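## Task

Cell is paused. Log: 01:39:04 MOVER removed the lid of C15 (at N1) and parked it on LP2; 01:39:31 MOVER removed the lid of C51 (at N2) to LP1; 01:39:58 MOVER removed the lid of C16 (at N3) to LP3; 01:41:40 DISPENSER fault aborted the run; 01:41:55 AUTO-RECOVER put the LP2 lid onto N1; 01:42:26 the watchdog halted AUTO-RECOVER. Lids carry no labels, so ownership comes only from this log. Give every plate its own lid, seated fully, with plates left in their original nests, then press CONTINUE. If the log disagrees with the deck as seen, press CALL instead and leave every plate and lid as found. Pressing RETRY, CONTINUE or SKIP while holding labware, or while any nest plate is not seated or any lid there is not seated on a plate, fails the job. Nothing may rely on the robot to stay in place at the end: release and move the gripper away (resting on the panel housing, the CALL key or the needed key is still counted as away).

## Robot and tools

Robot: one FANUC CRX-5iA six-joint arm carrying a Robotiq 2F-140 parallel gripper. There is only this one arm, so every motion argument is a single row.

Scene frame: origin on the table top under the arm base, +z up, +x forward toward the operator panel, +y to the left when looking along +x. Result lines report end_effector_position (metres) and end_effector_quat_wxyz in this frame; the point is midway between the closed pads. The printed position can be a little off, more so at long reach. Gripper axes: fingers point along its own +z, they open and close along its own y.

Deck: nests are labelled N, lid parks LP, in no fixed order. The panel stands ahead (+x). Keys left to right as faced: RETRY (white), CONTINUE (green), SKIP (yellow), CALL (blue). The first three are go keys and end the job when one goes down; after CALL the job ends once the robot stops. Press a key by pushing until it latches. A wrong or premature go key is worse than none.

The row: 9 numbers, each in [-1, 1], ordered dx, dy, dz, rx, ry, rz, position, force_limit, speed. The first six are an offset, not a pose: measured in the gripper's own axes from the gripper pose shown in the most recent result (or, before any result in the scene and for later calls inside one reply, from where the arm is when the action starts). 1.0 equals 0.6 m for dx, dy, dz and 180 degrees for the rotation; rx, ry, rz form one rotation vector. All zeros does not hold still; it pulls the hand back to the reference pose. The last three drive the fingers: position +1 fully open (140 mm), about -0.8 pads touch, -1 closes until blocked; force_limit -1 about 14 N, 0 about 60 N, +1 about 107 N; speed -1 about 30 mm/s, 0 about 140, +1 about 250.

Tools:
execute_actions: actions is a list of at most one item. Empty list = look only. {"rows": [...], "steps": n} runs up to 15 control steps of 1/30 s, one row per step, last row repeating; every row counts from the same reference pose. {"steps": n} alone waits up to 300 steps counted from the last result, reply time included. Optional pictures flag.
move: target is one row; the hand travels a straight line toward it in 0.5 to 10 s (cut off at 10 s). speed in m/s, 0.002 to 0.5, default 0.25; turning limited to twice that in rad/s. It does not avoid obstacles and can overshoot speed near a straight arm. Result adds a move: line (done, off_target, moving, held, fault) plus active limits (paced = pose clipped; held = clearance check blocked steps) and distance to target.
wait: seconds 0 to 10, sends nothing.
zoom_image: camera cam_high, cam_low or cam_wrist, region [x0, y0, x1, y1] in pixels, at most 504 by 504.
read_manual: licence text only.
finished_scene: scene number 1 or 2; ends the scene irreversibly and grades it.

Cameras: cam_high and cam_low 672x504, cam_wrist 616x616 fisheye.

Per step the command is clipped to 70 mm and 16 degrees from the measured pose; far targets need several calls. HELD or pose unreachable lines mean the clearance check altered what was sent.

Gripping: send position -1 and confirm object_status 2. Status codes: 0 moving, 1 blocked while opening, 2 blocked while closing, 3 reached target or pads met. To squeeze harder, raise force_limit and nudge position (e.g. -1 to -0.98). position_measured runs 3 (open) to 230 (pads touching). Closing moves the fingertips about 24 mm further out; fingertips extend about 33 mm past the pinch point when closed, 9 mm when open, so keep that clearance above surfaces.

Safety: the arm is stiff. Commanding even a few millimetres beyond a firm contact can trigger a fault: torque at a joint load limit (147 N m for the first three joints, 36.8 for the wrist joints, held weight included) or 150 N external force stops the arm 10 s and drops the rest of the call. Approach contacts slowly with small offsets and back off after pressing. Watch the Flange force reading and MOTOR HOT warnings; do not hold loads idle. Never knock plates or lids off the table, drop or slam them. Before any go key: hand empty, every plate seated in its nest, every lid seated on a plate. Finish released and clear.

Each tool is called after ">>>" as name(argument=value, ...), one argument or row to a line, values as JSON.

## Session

>>> execute_actions(
  actions=[],
)

Scene clock: 0.00 s of 9600.00 s.
end_effector_position=(+0.8301, -0.3072, +0.3663) position_measured=3 object_status=3 end_effector_quat_wxyz=(+0.508, +0.352, +0.579, +0.531)
Joint positions: [-0.013  1.601  0.43   0.071  1.754  2.365]
Joint velocities: [-0.001  0.002 -0.    -0.001 -0.001 -0.   ]
Flange force (N, the push that the arm receives, along the gripper's own x y z axes): no reading
Hand target: +0.830, -0.307, +0.366; +0.508, +0.352, +0.579, +0.531

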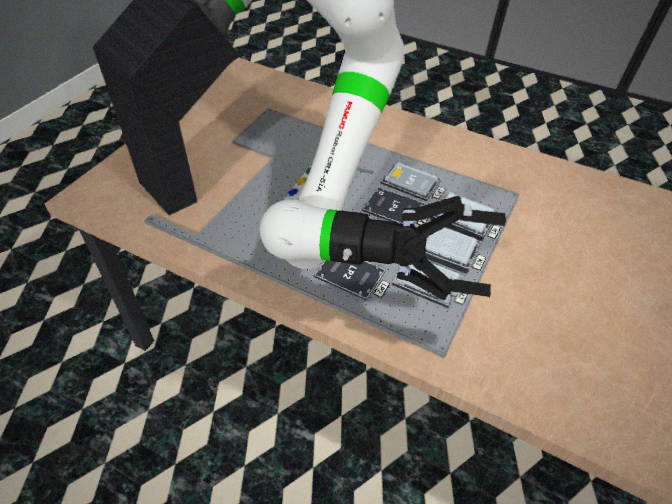

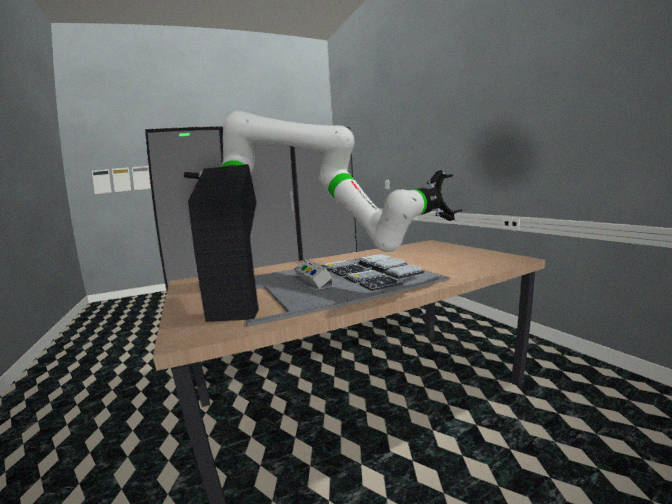

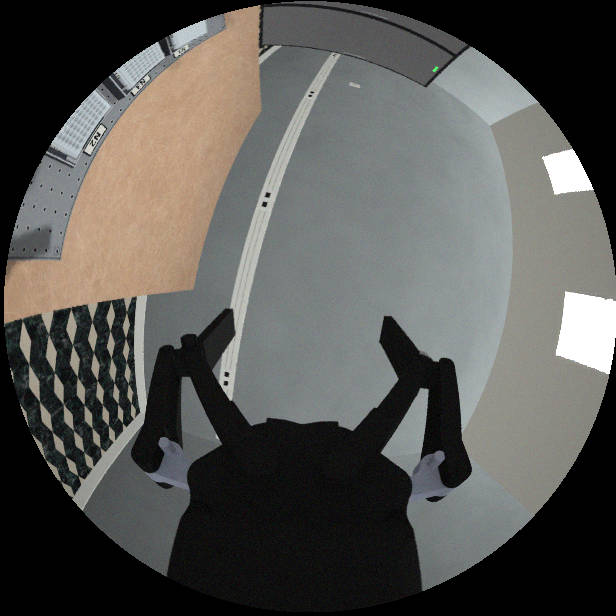

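>>> move(
  target=[0.565,0.013,-0.43,0.418,-0.437,0.477,0.6,-0.5,0],
)

>>> zoom_image(
  camera="cam_wrist",
  region=[150, 80, 480, 330],
)

Scene clock: 8.40 s of 9600.00 s.
end_effector_position=(+0.5008, -0.0519, +0.2795) position_measured=53 object_status=3 end_effector_quat_wxyz=(+0.004, +1.000, -0.001, +0.002)
Joint positions: [-0.536  0.482 -0.617  2.093  1.211 -0.1  ]
Joint velocities: [-0.    -0.001  0.001  0.001 -0.    -0.001]
Flange force (N, the push that the arm receives, along the gripper's own x y z axes): [-3.7 1.7 -3.2]
Hand target: +0.501, -0.052, +0.280; +0.004, +1.000, -0.001, +0.002
Off the commanded pose: 0.002 m, 0 deg.
After step 90, 0.17 s passed at rest.
move: done

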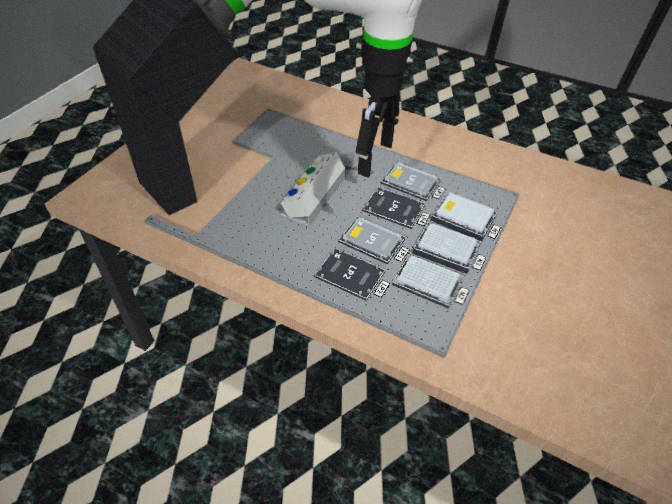

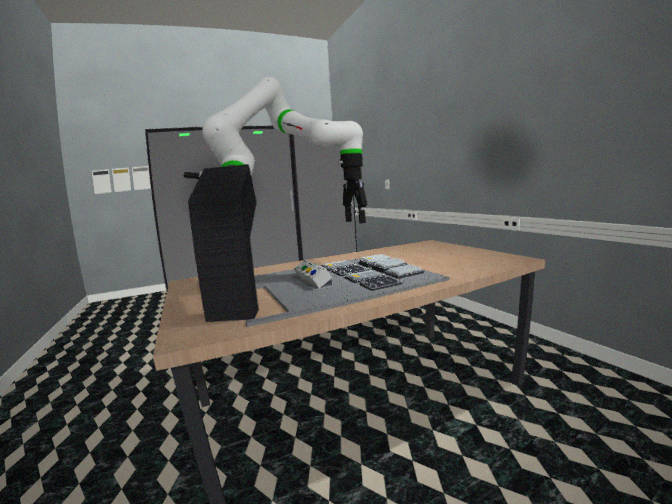

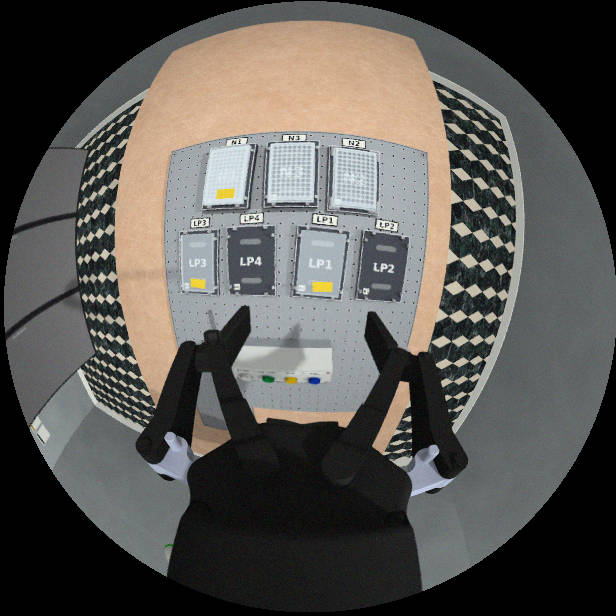

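Region (150, 80, 480, 330) of cam_wrist's 616x616 image, scaled by 1.527, with more detail than that image has; it fills the top 382 rows of this view, and the rest is white.

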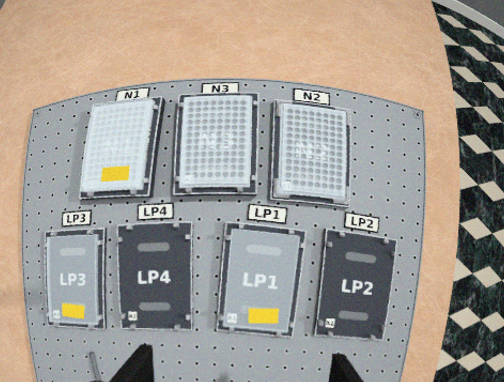

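>>> zoom_image(
  camera="cam_high",
  region=[380, 185, 510, 315],
)

>>> move(
  target=[0.02,0.035,0.3,0,0,0,0.6,-0.5,0],
)

Region (380, 185, 510, 315) of cam_high's 672x504 image, scaled by 3.877, with more detail than that image has.

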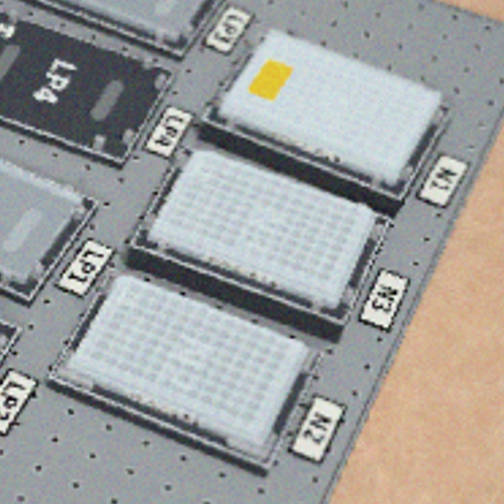

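Scene clock: 10.93 s of 9600.00 s.
end_effector_position=(+0.5133, -0.0736, +0.0996) position_measured=53 object_status=3 end_effector_quat_wxyz=(+0.004, +1.000, -0.001, +0.002)
Joint positions: [-0.122  0.722 -0.593  1.623  1.01   0.08 ]
Joint velocities: [ 0.    -0.     0.    -0.001  0.    -0.   ]
Flange force (N, the push that the arm receives, along the gripper's own x y z axes): [-3.6 0.6 -3.0]
Hand target: +0.513, -0.074, +0.100; +0.004, +1.000, -0.001, +0.002
Off the commanded pose: 0.001 m, 0 deg.
move: done

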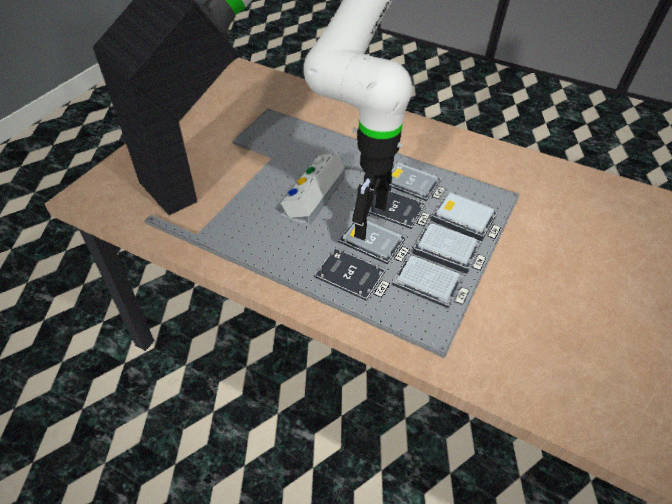

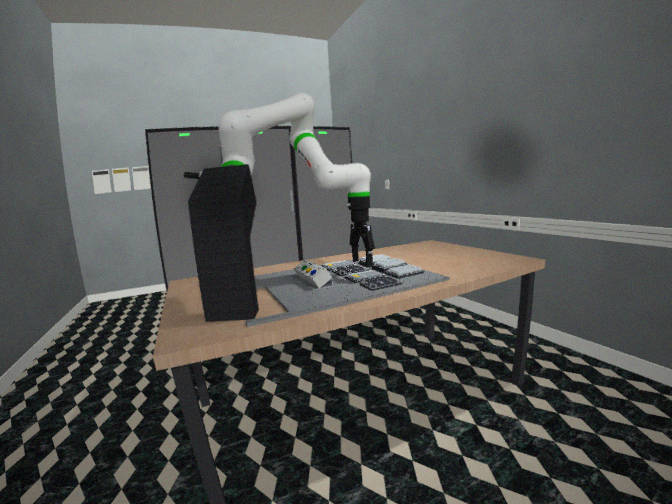

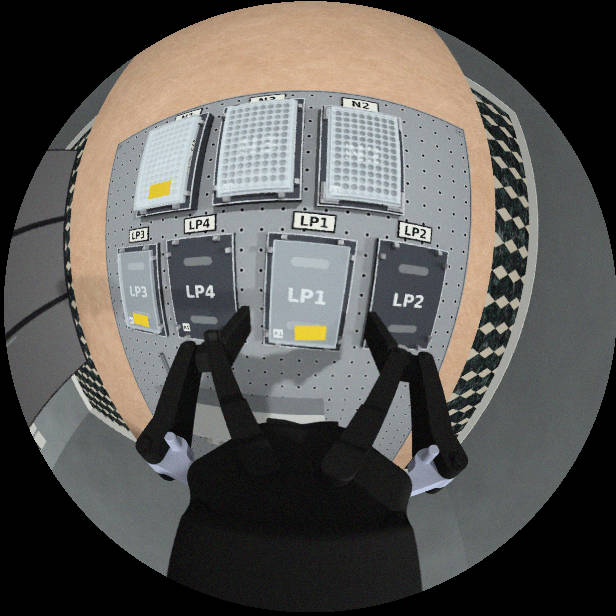

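>>> move(
  target=[0.01,0.002,0.065,0,0,0.013,0.5,-0.5,0],
  speed=0.08,
)

>>> zoom_image(
  camera="cam_wrist",
  region=[100, 60, 420, 380],
)

>>> zoom_image(
  camera="cam_low",
  region=[320, 235, 440, 300],
)

>>> zoom_image(
  camera="cam_high",
  region=[320, 190, 440, 310],
)

Scene clock: 14.10 s of 9600.00 s.
end_effector_position=(+0.5195, -0.0749, +0.0607) position_measured=66 object_status=3 end_effector_quat_wxyz=(+0.004, +1.000, -0.021, +0.002)
Joint positions: [-0.034  0.779 -0.552  1.528  0.988  0.058]
Joint velocities: [ 0.001  0.001  0.     0.    -0.001  0.   ]
Flange force (N, the push that the arm receives, along the gripper's own x y z axes): [-1.0 1.9 -3.8]
Hand target: +0.519, -0.075, +0.061; +0.004, +1.000, -0.021, +0.002
Off the commanded pose: 0.000 m, 0 deg.
move: done

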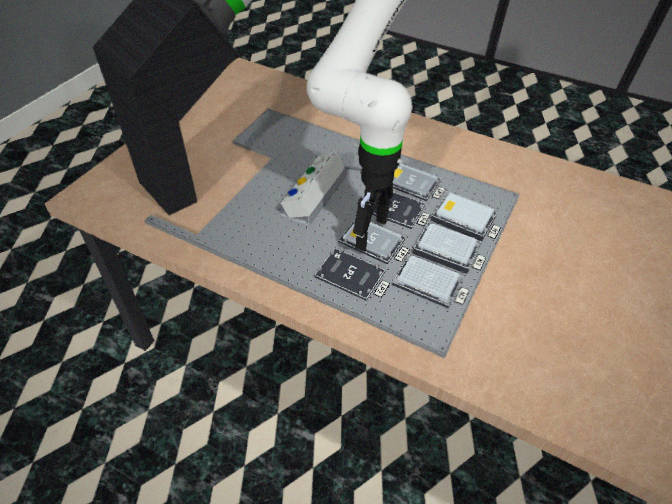

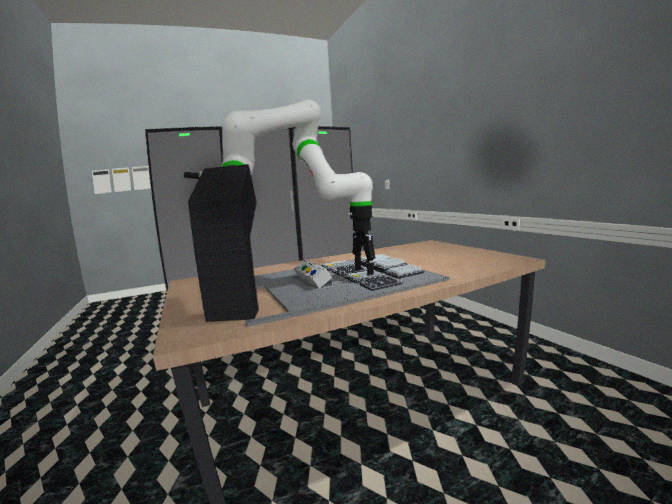

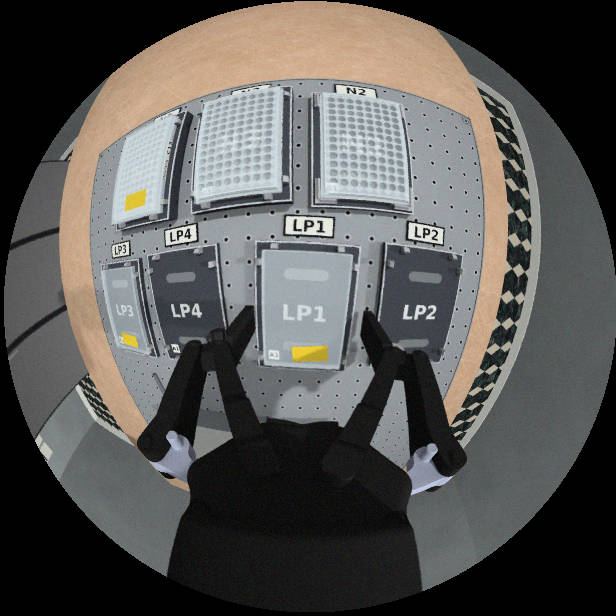

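Region (100, 60, 420, 380) of cam_wrist's 616x616 image, scaled by 1.575, with more detail than that image has.

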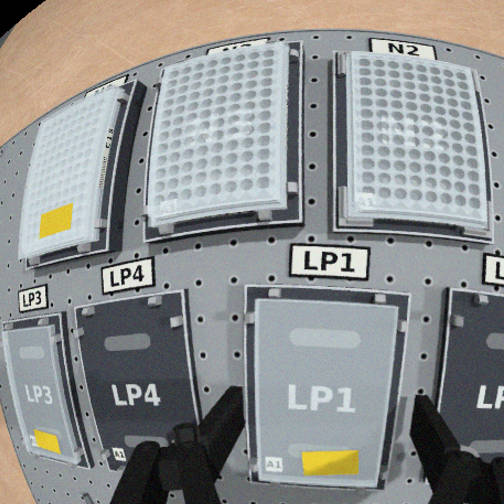

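Region (320, 235, 440, 300) of cam_low's 672x504 image, scaled by 4.200, with more detail than that image has; it fills the top 273 rows of this view, and the rest is white.

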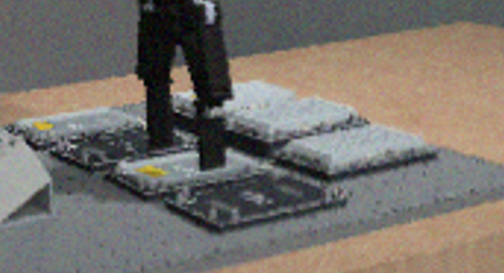

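Region (320, 190, 440, 310) of cam_high's 672x504 image, scaled by 4.200, with more detail than that image has.

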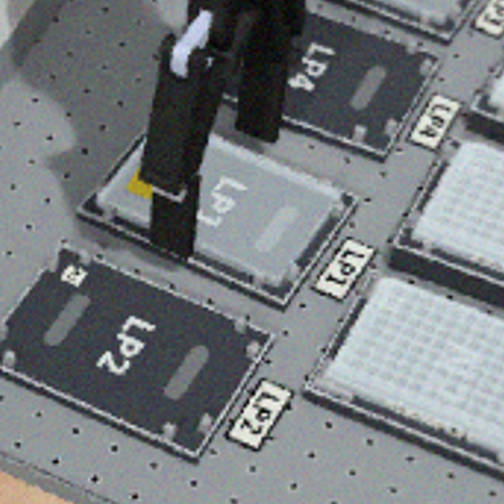

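>>> zoom_image(
  camera="cam_wrist",
  region=[140, 120, 200, 190],
)

>>> zoom_image(
  camera="cam_high",
  region=[405, 240, 465, 300],
)

>>> move(
  target=[0.008,-0.002,0.022,0,0,0,0.4,-0.5,-0.5],
  speed=0.02,
)

>>> zoom_image(
  camera="cam_wrist",
  region=[210, 220, 410, 400],
)

>>> zoom_image(
  camera="cam_high",
  region=[330, 200, 410, 270],
)

Region (140, 120, 200, 190) of cam_wrist's 616x616 image, scaled by 7.200, with more detail than that image has; it fills the left 432 columns of this view, and the rest is white.

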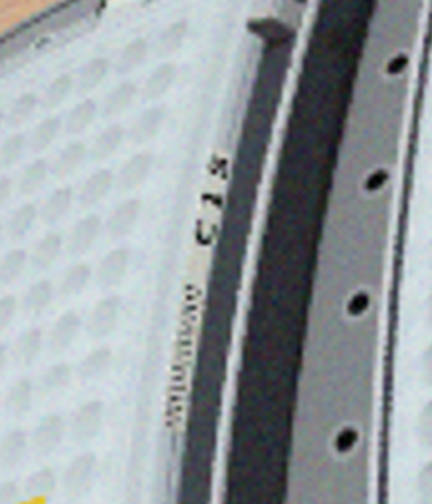

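Region (405, 240, 465, 300) of cam_high's 672x504 image, scaled by 8.400, with more detail than that image has.

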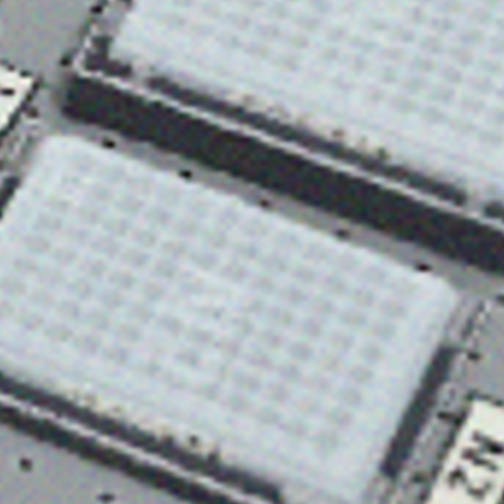

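Scene clock: 17.47 s of 9600.00 s.
end_effector_position=(+0.5244, -0.0739, +0.0475) position_measured=78 object_status=3 end_effector_quat_wxyz=(+0.004, +1.000, -0.021, +0.002)
Joint positions: [-0.005  0.797 -0.531  1.502  0.981  0.054]
Joint velocities: [ 0.     0.001  0.     0.     0.001 -0.001]
Flange force (N, the push that the arm receives, along the gripper's own x y z axes): [-3.6 1.4 -5.5]
Hand target: +0.524, -0.074, +0.047; +0.004, +1.000, -0.021, +0.002
Off the commanded pose: 0.000 m, 0 deg.
move: done

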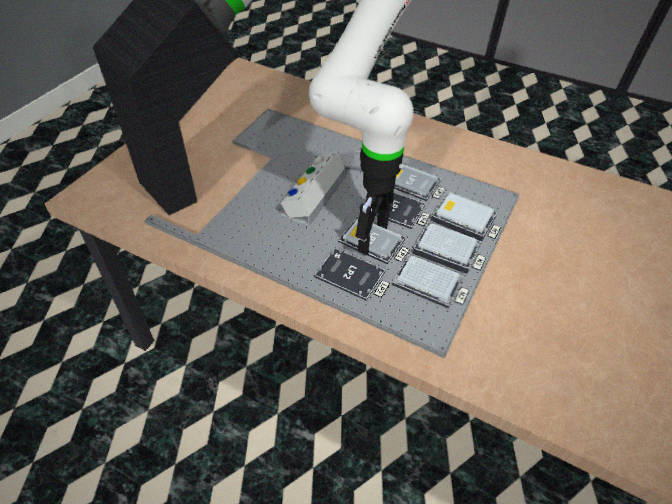

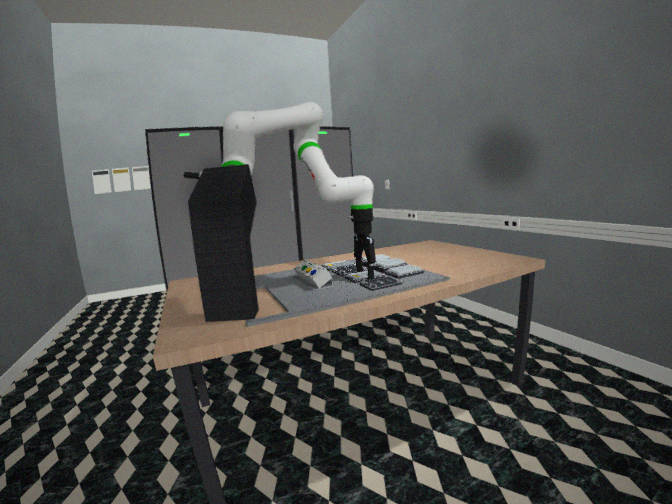

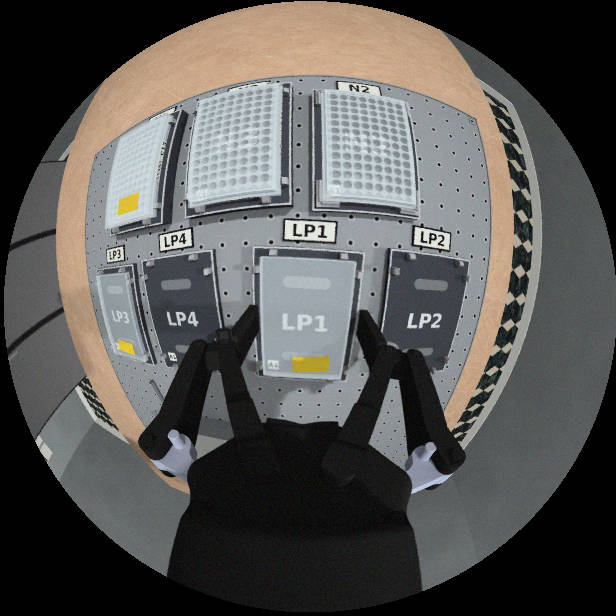

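Region (210, 220, 410, 400) of cam_wrist's 616x616 image, scaled by 2.520, with more detail than that image has; it fills the top 454 rows of this view, and the rest is white.

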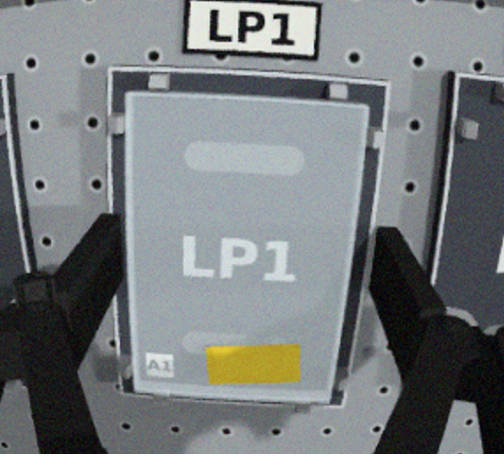

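Region (330, 200, 410, 270) of cam_high's 672x504 image, scaled by 6.300, with more detail than that image has; it fills the top 441 rows of this view, and the rest is white.

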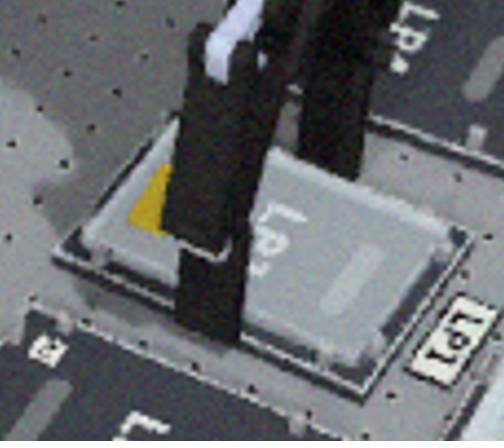

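>>> move(
  target=[0,-0.003,0.005,0,0,0,0.4,-0.5,-0.5],
  speed=0.01,
)

>>> move(
  target=[0,0,0,0,0,0,0.1,-0.6,-1],
)

>>> zoom_image(
  camera="cam_high",
  region=[330, 200, 410, 270],
)

Scene clock: 30.33 s of 9600.00 s.
end_effector_position=(+0.5246, -0.0736, +0.0463) position_measured=78 object_status=3 end_effector_quat_wxyz=(+0.004, +1.000, -0.022, +0.003)
Joint positions: [-0.001  0.797 -0.532  1.495  0.979  0.054]
Joint velocities: [-0.     0.    -0.     0.001  0.     0.001]
Flange force (N, the push that the arm receives, along the gripper's own x y z axes): [-20.2 -2.4 -50.7]
Hand target: +0.525, -0.074, +0.046; +0.004, +1.000, -0.022, +0.003
Off the commanded pose: 0.002 m, 0 deg.
FORCE FAULT: contact force on the arm reached its limit, and the arm stopped for 10 seconds. The contact can be on any part of the arm, not only on its tool. The arm's remaining commands of this call were not run. The arm holds still and accepts commands again. Move the arm away from the contact; if what it grips holds it there, let go first. Pushing or pulling that hard again can fault the arm again.
move: fault

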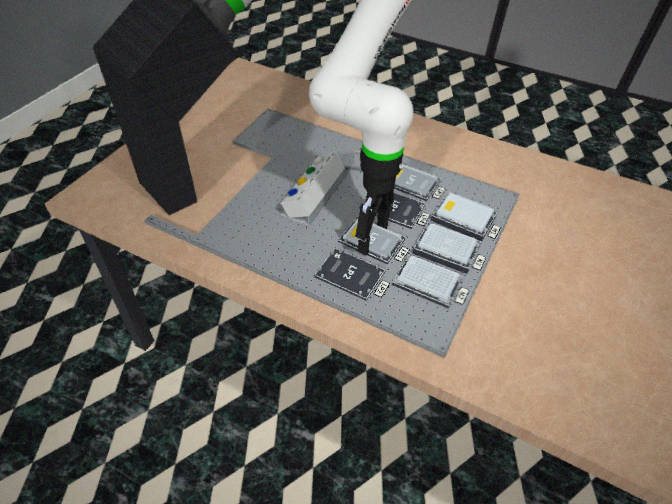

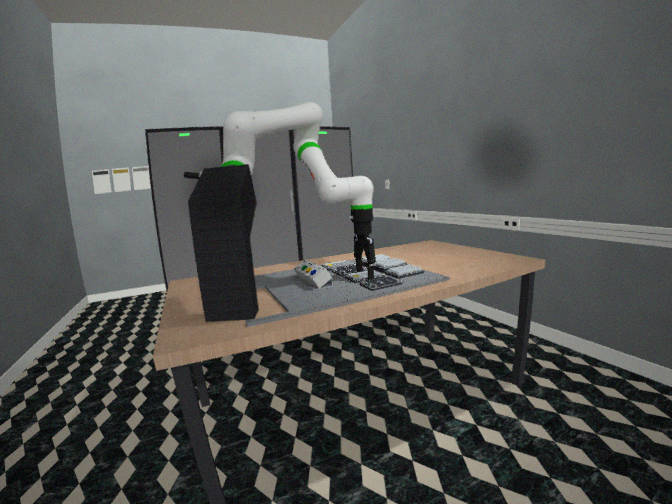

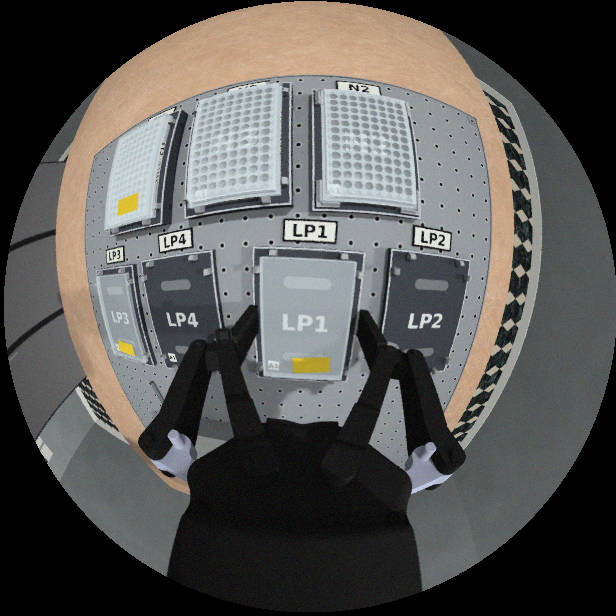

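not run: a fault stop came before this call.

Region (330, 200, 410, 270) of cam_high's 672x504 image, scaled by 6.300, with more detail than that image has; it fills the top 441 rows of this view, and the rest is white.

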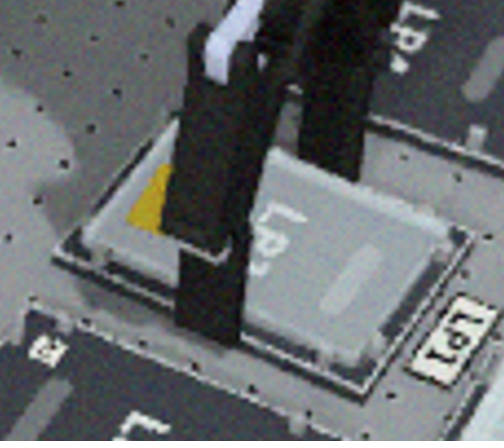

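Floor is at 0.047. Grip at ~0.0535.

>>> move(
  target=[0,-0.002,-0.012,0,0,0,0.4,-0.5,-0.5],
  speed=0.02,
)

>>> move(
  target=[0,0,0,0,0,0,0.1,-0.6,-1],
)

Scene clock: 32.13 s of 9600.00 s.
end_effector_position=(+0.5246, -0.0724, +0.0535) position_measured=78 object_status=3 end_effector_quat_wxyz=(+0.004, +1.000, -0.022, +0.003)
Joint positions: [-0.015  0.785 -0.539  1.512  0.983  0.048]
Joint velocities: [-0.    -0.    -0.     0.001 -0.     0.001]
Flange force (N, the push that the arm receives, along the gripper's own x y z axes): [-1.0 2.0 -5.3]
Hand target: +0.525, -0.072, +0.053; +0.004, +1.000, -0.022, +0.003
Off the commanded pose: 0.000 m, 0 deg.
move: done

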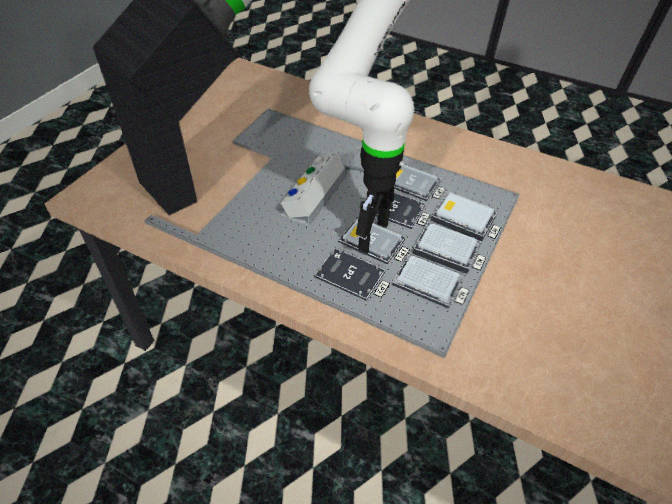

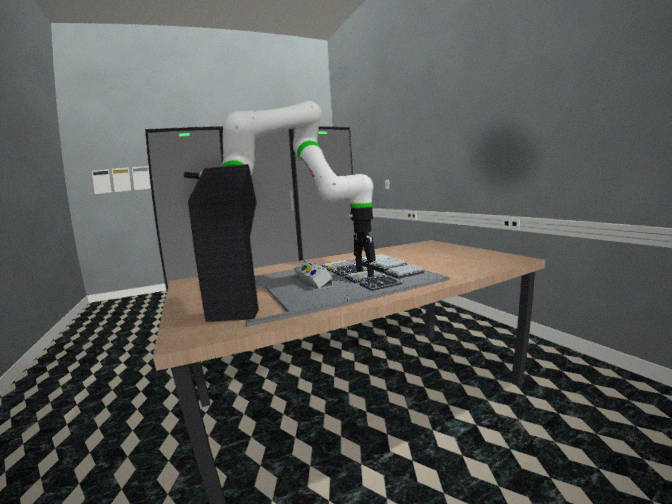

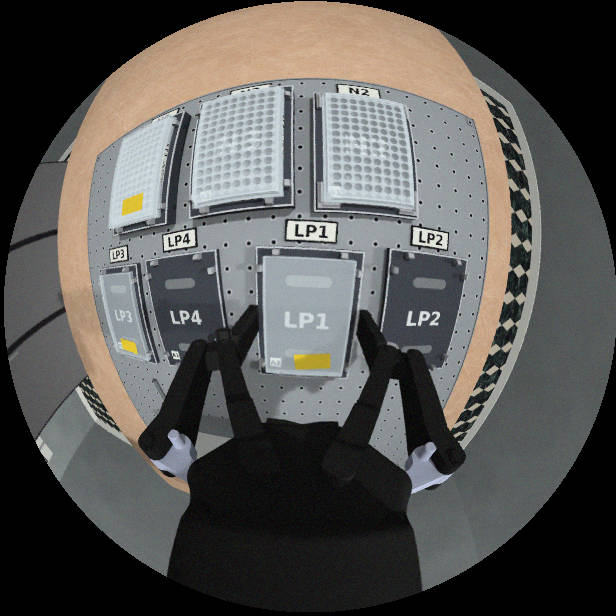

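Scene clock: 32.87 s of 9600.00 s.
end_effector_position=(+0.5247, -0.0721, +0.0535) position_measured=102 object_status=2 end_effector_quat_wxyz=(+0.004, +1.000, -0.022, +0.003)
Joint positions: [-0.015  0.784 -0.539  1.512  0.983  0.048]
Joint velocities: [ 0.    -0.    -0.    -0.001 -0.003  0.001]
Flange force (N, the push that the arm receives, along the gripper's own x y z axes): [-10.5 -20.7 -31.2]
Hand target: +0.525, -0.072, +0.053; +0.004, +1.000, -0.022, +0.003
Off the commanded pose: 0.000 m, 0 deg.
move: done

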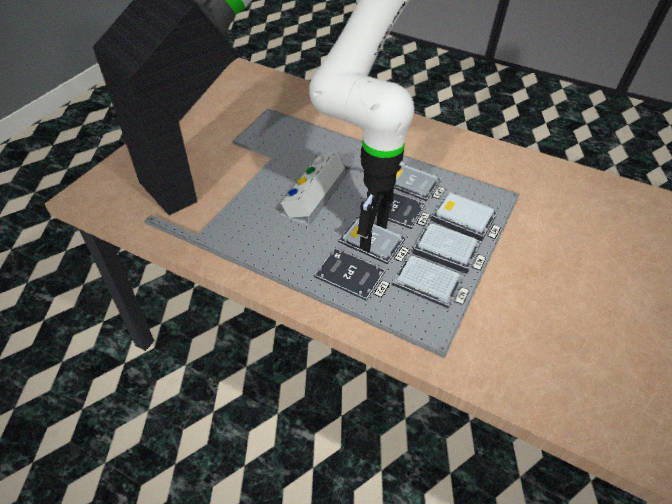

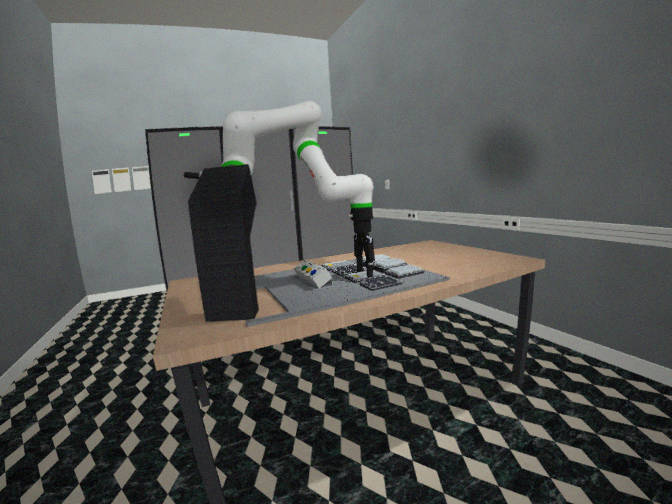

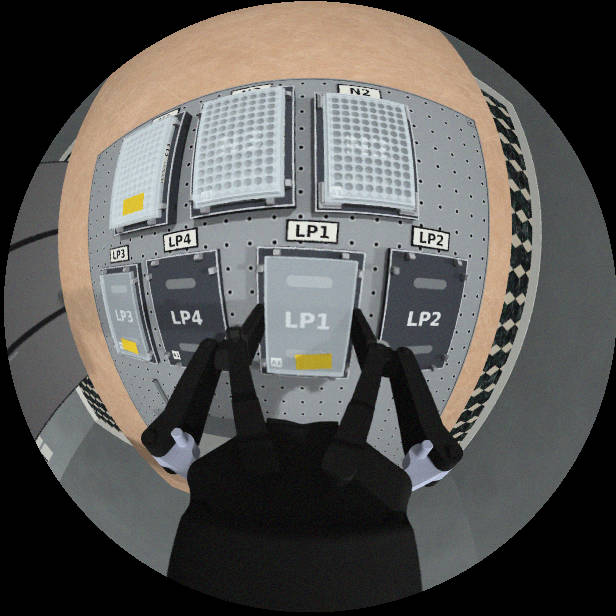

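>>> move(
  target=[0,-0.0012,-0.0008,0,0,0,0.08,-0.6,-1],
  speed=0.005,
)

>>> move(
  target=[0,0,-0.08,0,0,0,0.08,-0.6,-1],
  speed=0.05,
)

>>> move(
  target=[0.27,0.075,0,0,0,-0.014,0.08,-0.6,-1],
  speed=0.15,
)

>>> zoom_image(
  camera="cam_wrist",
  region=[180, 200, 420, 400],
)

Scene clock: 35.47 s of 9600.00 s.
end_effector_position=(+0.5246, -0.0716, +0.0540) position_measured=103 object_status=2 end_effector_quat_wxyz=(+0.004, +1.000, -0.022, +0.003)
Joint positions: [-0.015  0.782 -0.54   1.513  0.983  0.047]
Joint velocities: [ 0.    -0.001  0.     0.    -0.001  0.002]
Flange force (N, the push that the arm receives, along the gripper's own x y z axes): [-2.8 -4.0 -3.9]
Hand target: +0.525, -0.071, +0.054; +0.004, +1.000, -0.022, +0.003
Off the commanded pose: 0.000 m, 0 deg.
move: done

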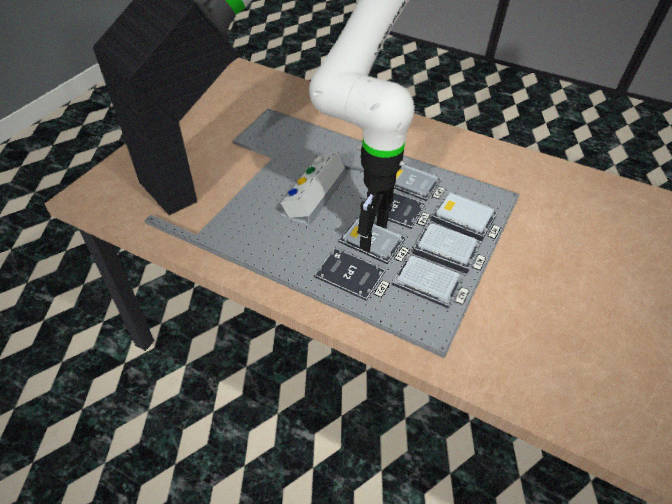

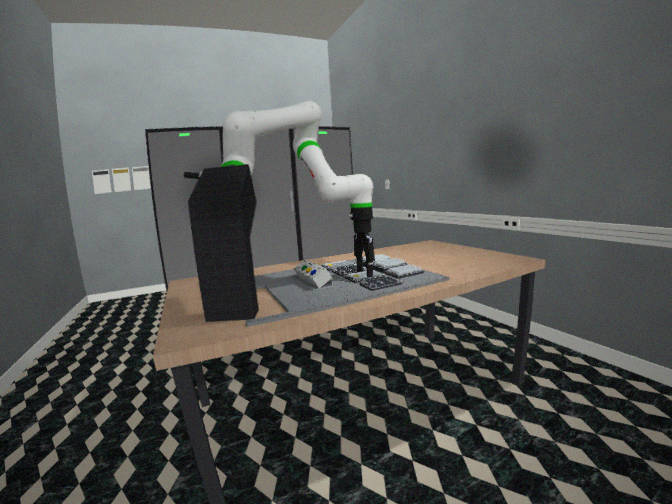

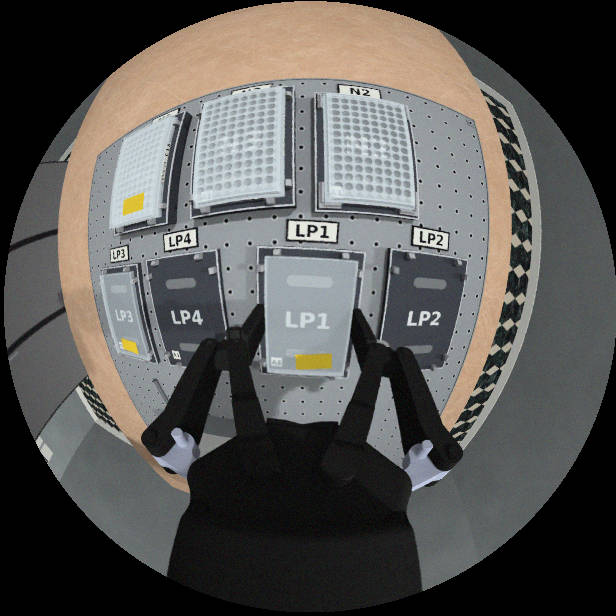

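Scene clock: 36.73 s of 9600.00 s.
end_effector_position=(+0.5244, -0.0713, +0.1020) position_measured=103 object_status=2 end_effector_quat_wxyz=(+0.004, +1.000, -0.022, +0.003)
Joint positions: [-0.125  0.72  -0.571  1.64   1.011  0.009]
Joint velocities: [-0.    -0.001  0.     0.001 -0.    -0.   ]
Flange force (N, the push that the arm receives, along the gripper's own x y z axes): [-1.9 2.7 -2.5]
Hand target: +0.524, -0.071, +0.102; +0.004, +1.000, -0.022, +0.003
Off the commanded pose: 0.000 m, 0 deg.
move: done

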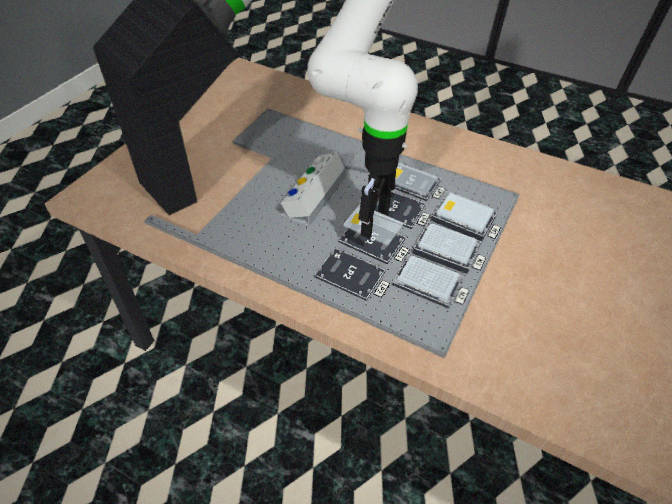

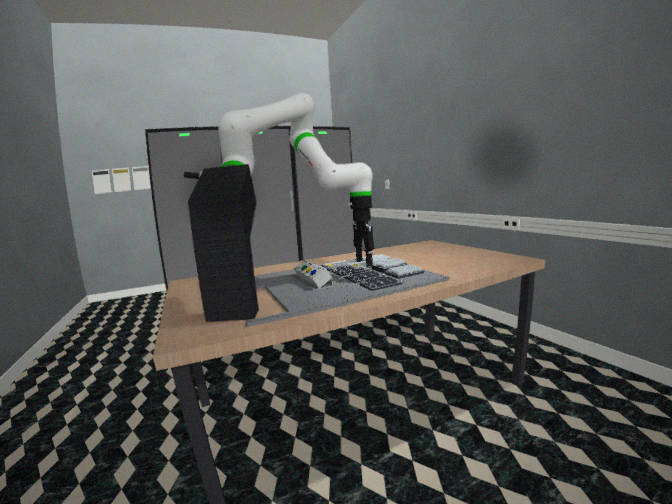

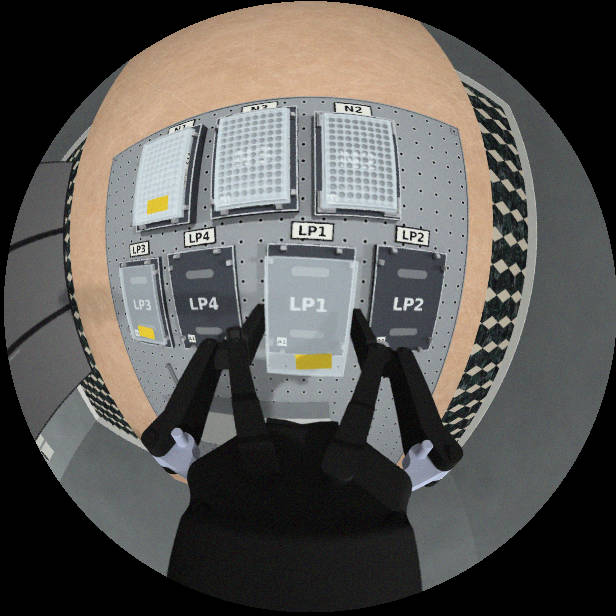

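Scene clock: 38.27 s of 9600.00 s.
end_effector_position=(+0.6847, -0.1229, +0.1032) position_measured=103 object_status=2 end_effector_quat_wxyz=(+0.004, +1.000, -0.000, +0.003)
Joint positions: [-0.184  0.973 -0.013  1.863  1.091 -0.287]
Joint velocities: [-0.     0.001  0.001  0.001  0.    -0.   ]
Flange force (N, the push that the arm receives, along the gripper's own x y z axes): [-1.5 1.6 -2.8]
Hand target: +0.685, -0.123, +0.103; +0.004, +1.000, -0.000, +0.003
Off the commanded pose: 0.001 m, 0 deg.
move: done

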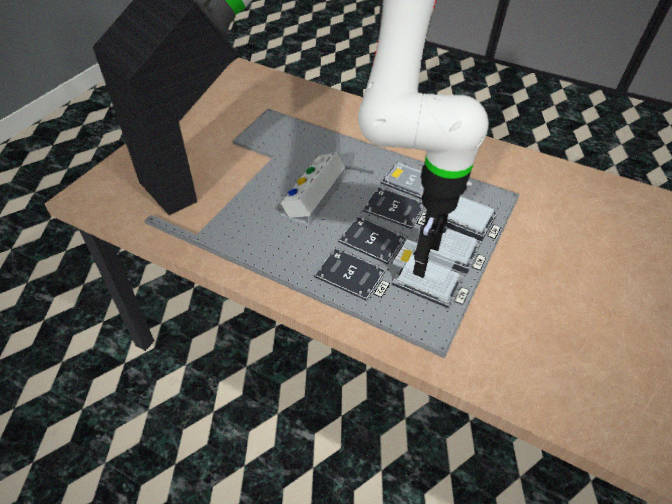

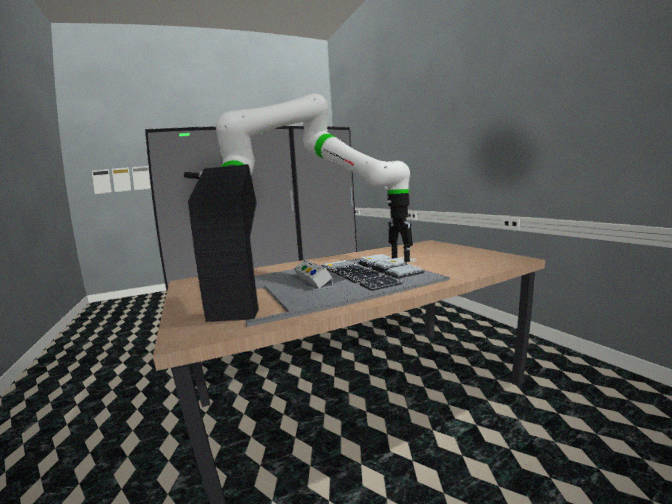

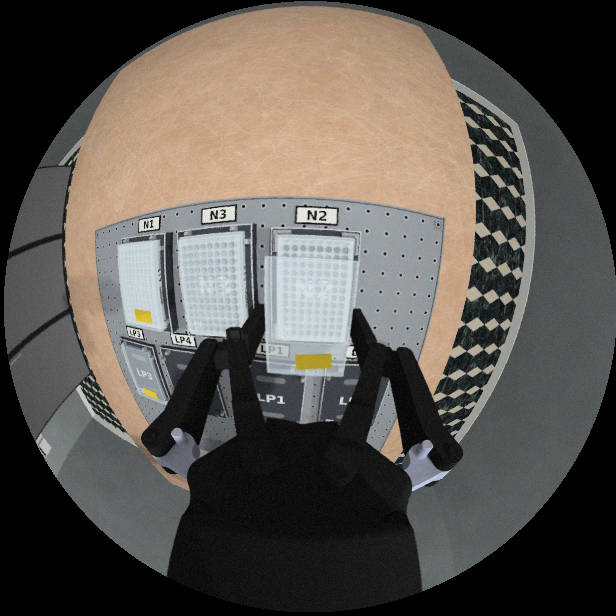

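Region (180, 200, 420, 400) of cam_wrist's 616x616 image, scaled by 2.100, with more detail than that image has.

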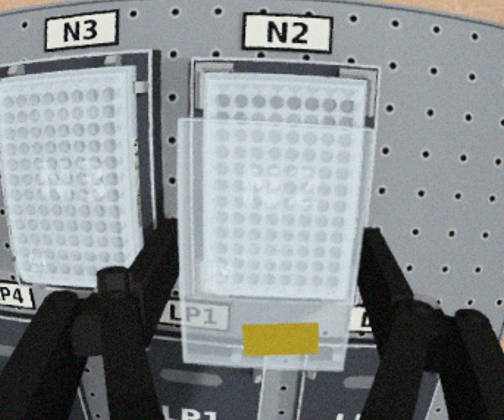

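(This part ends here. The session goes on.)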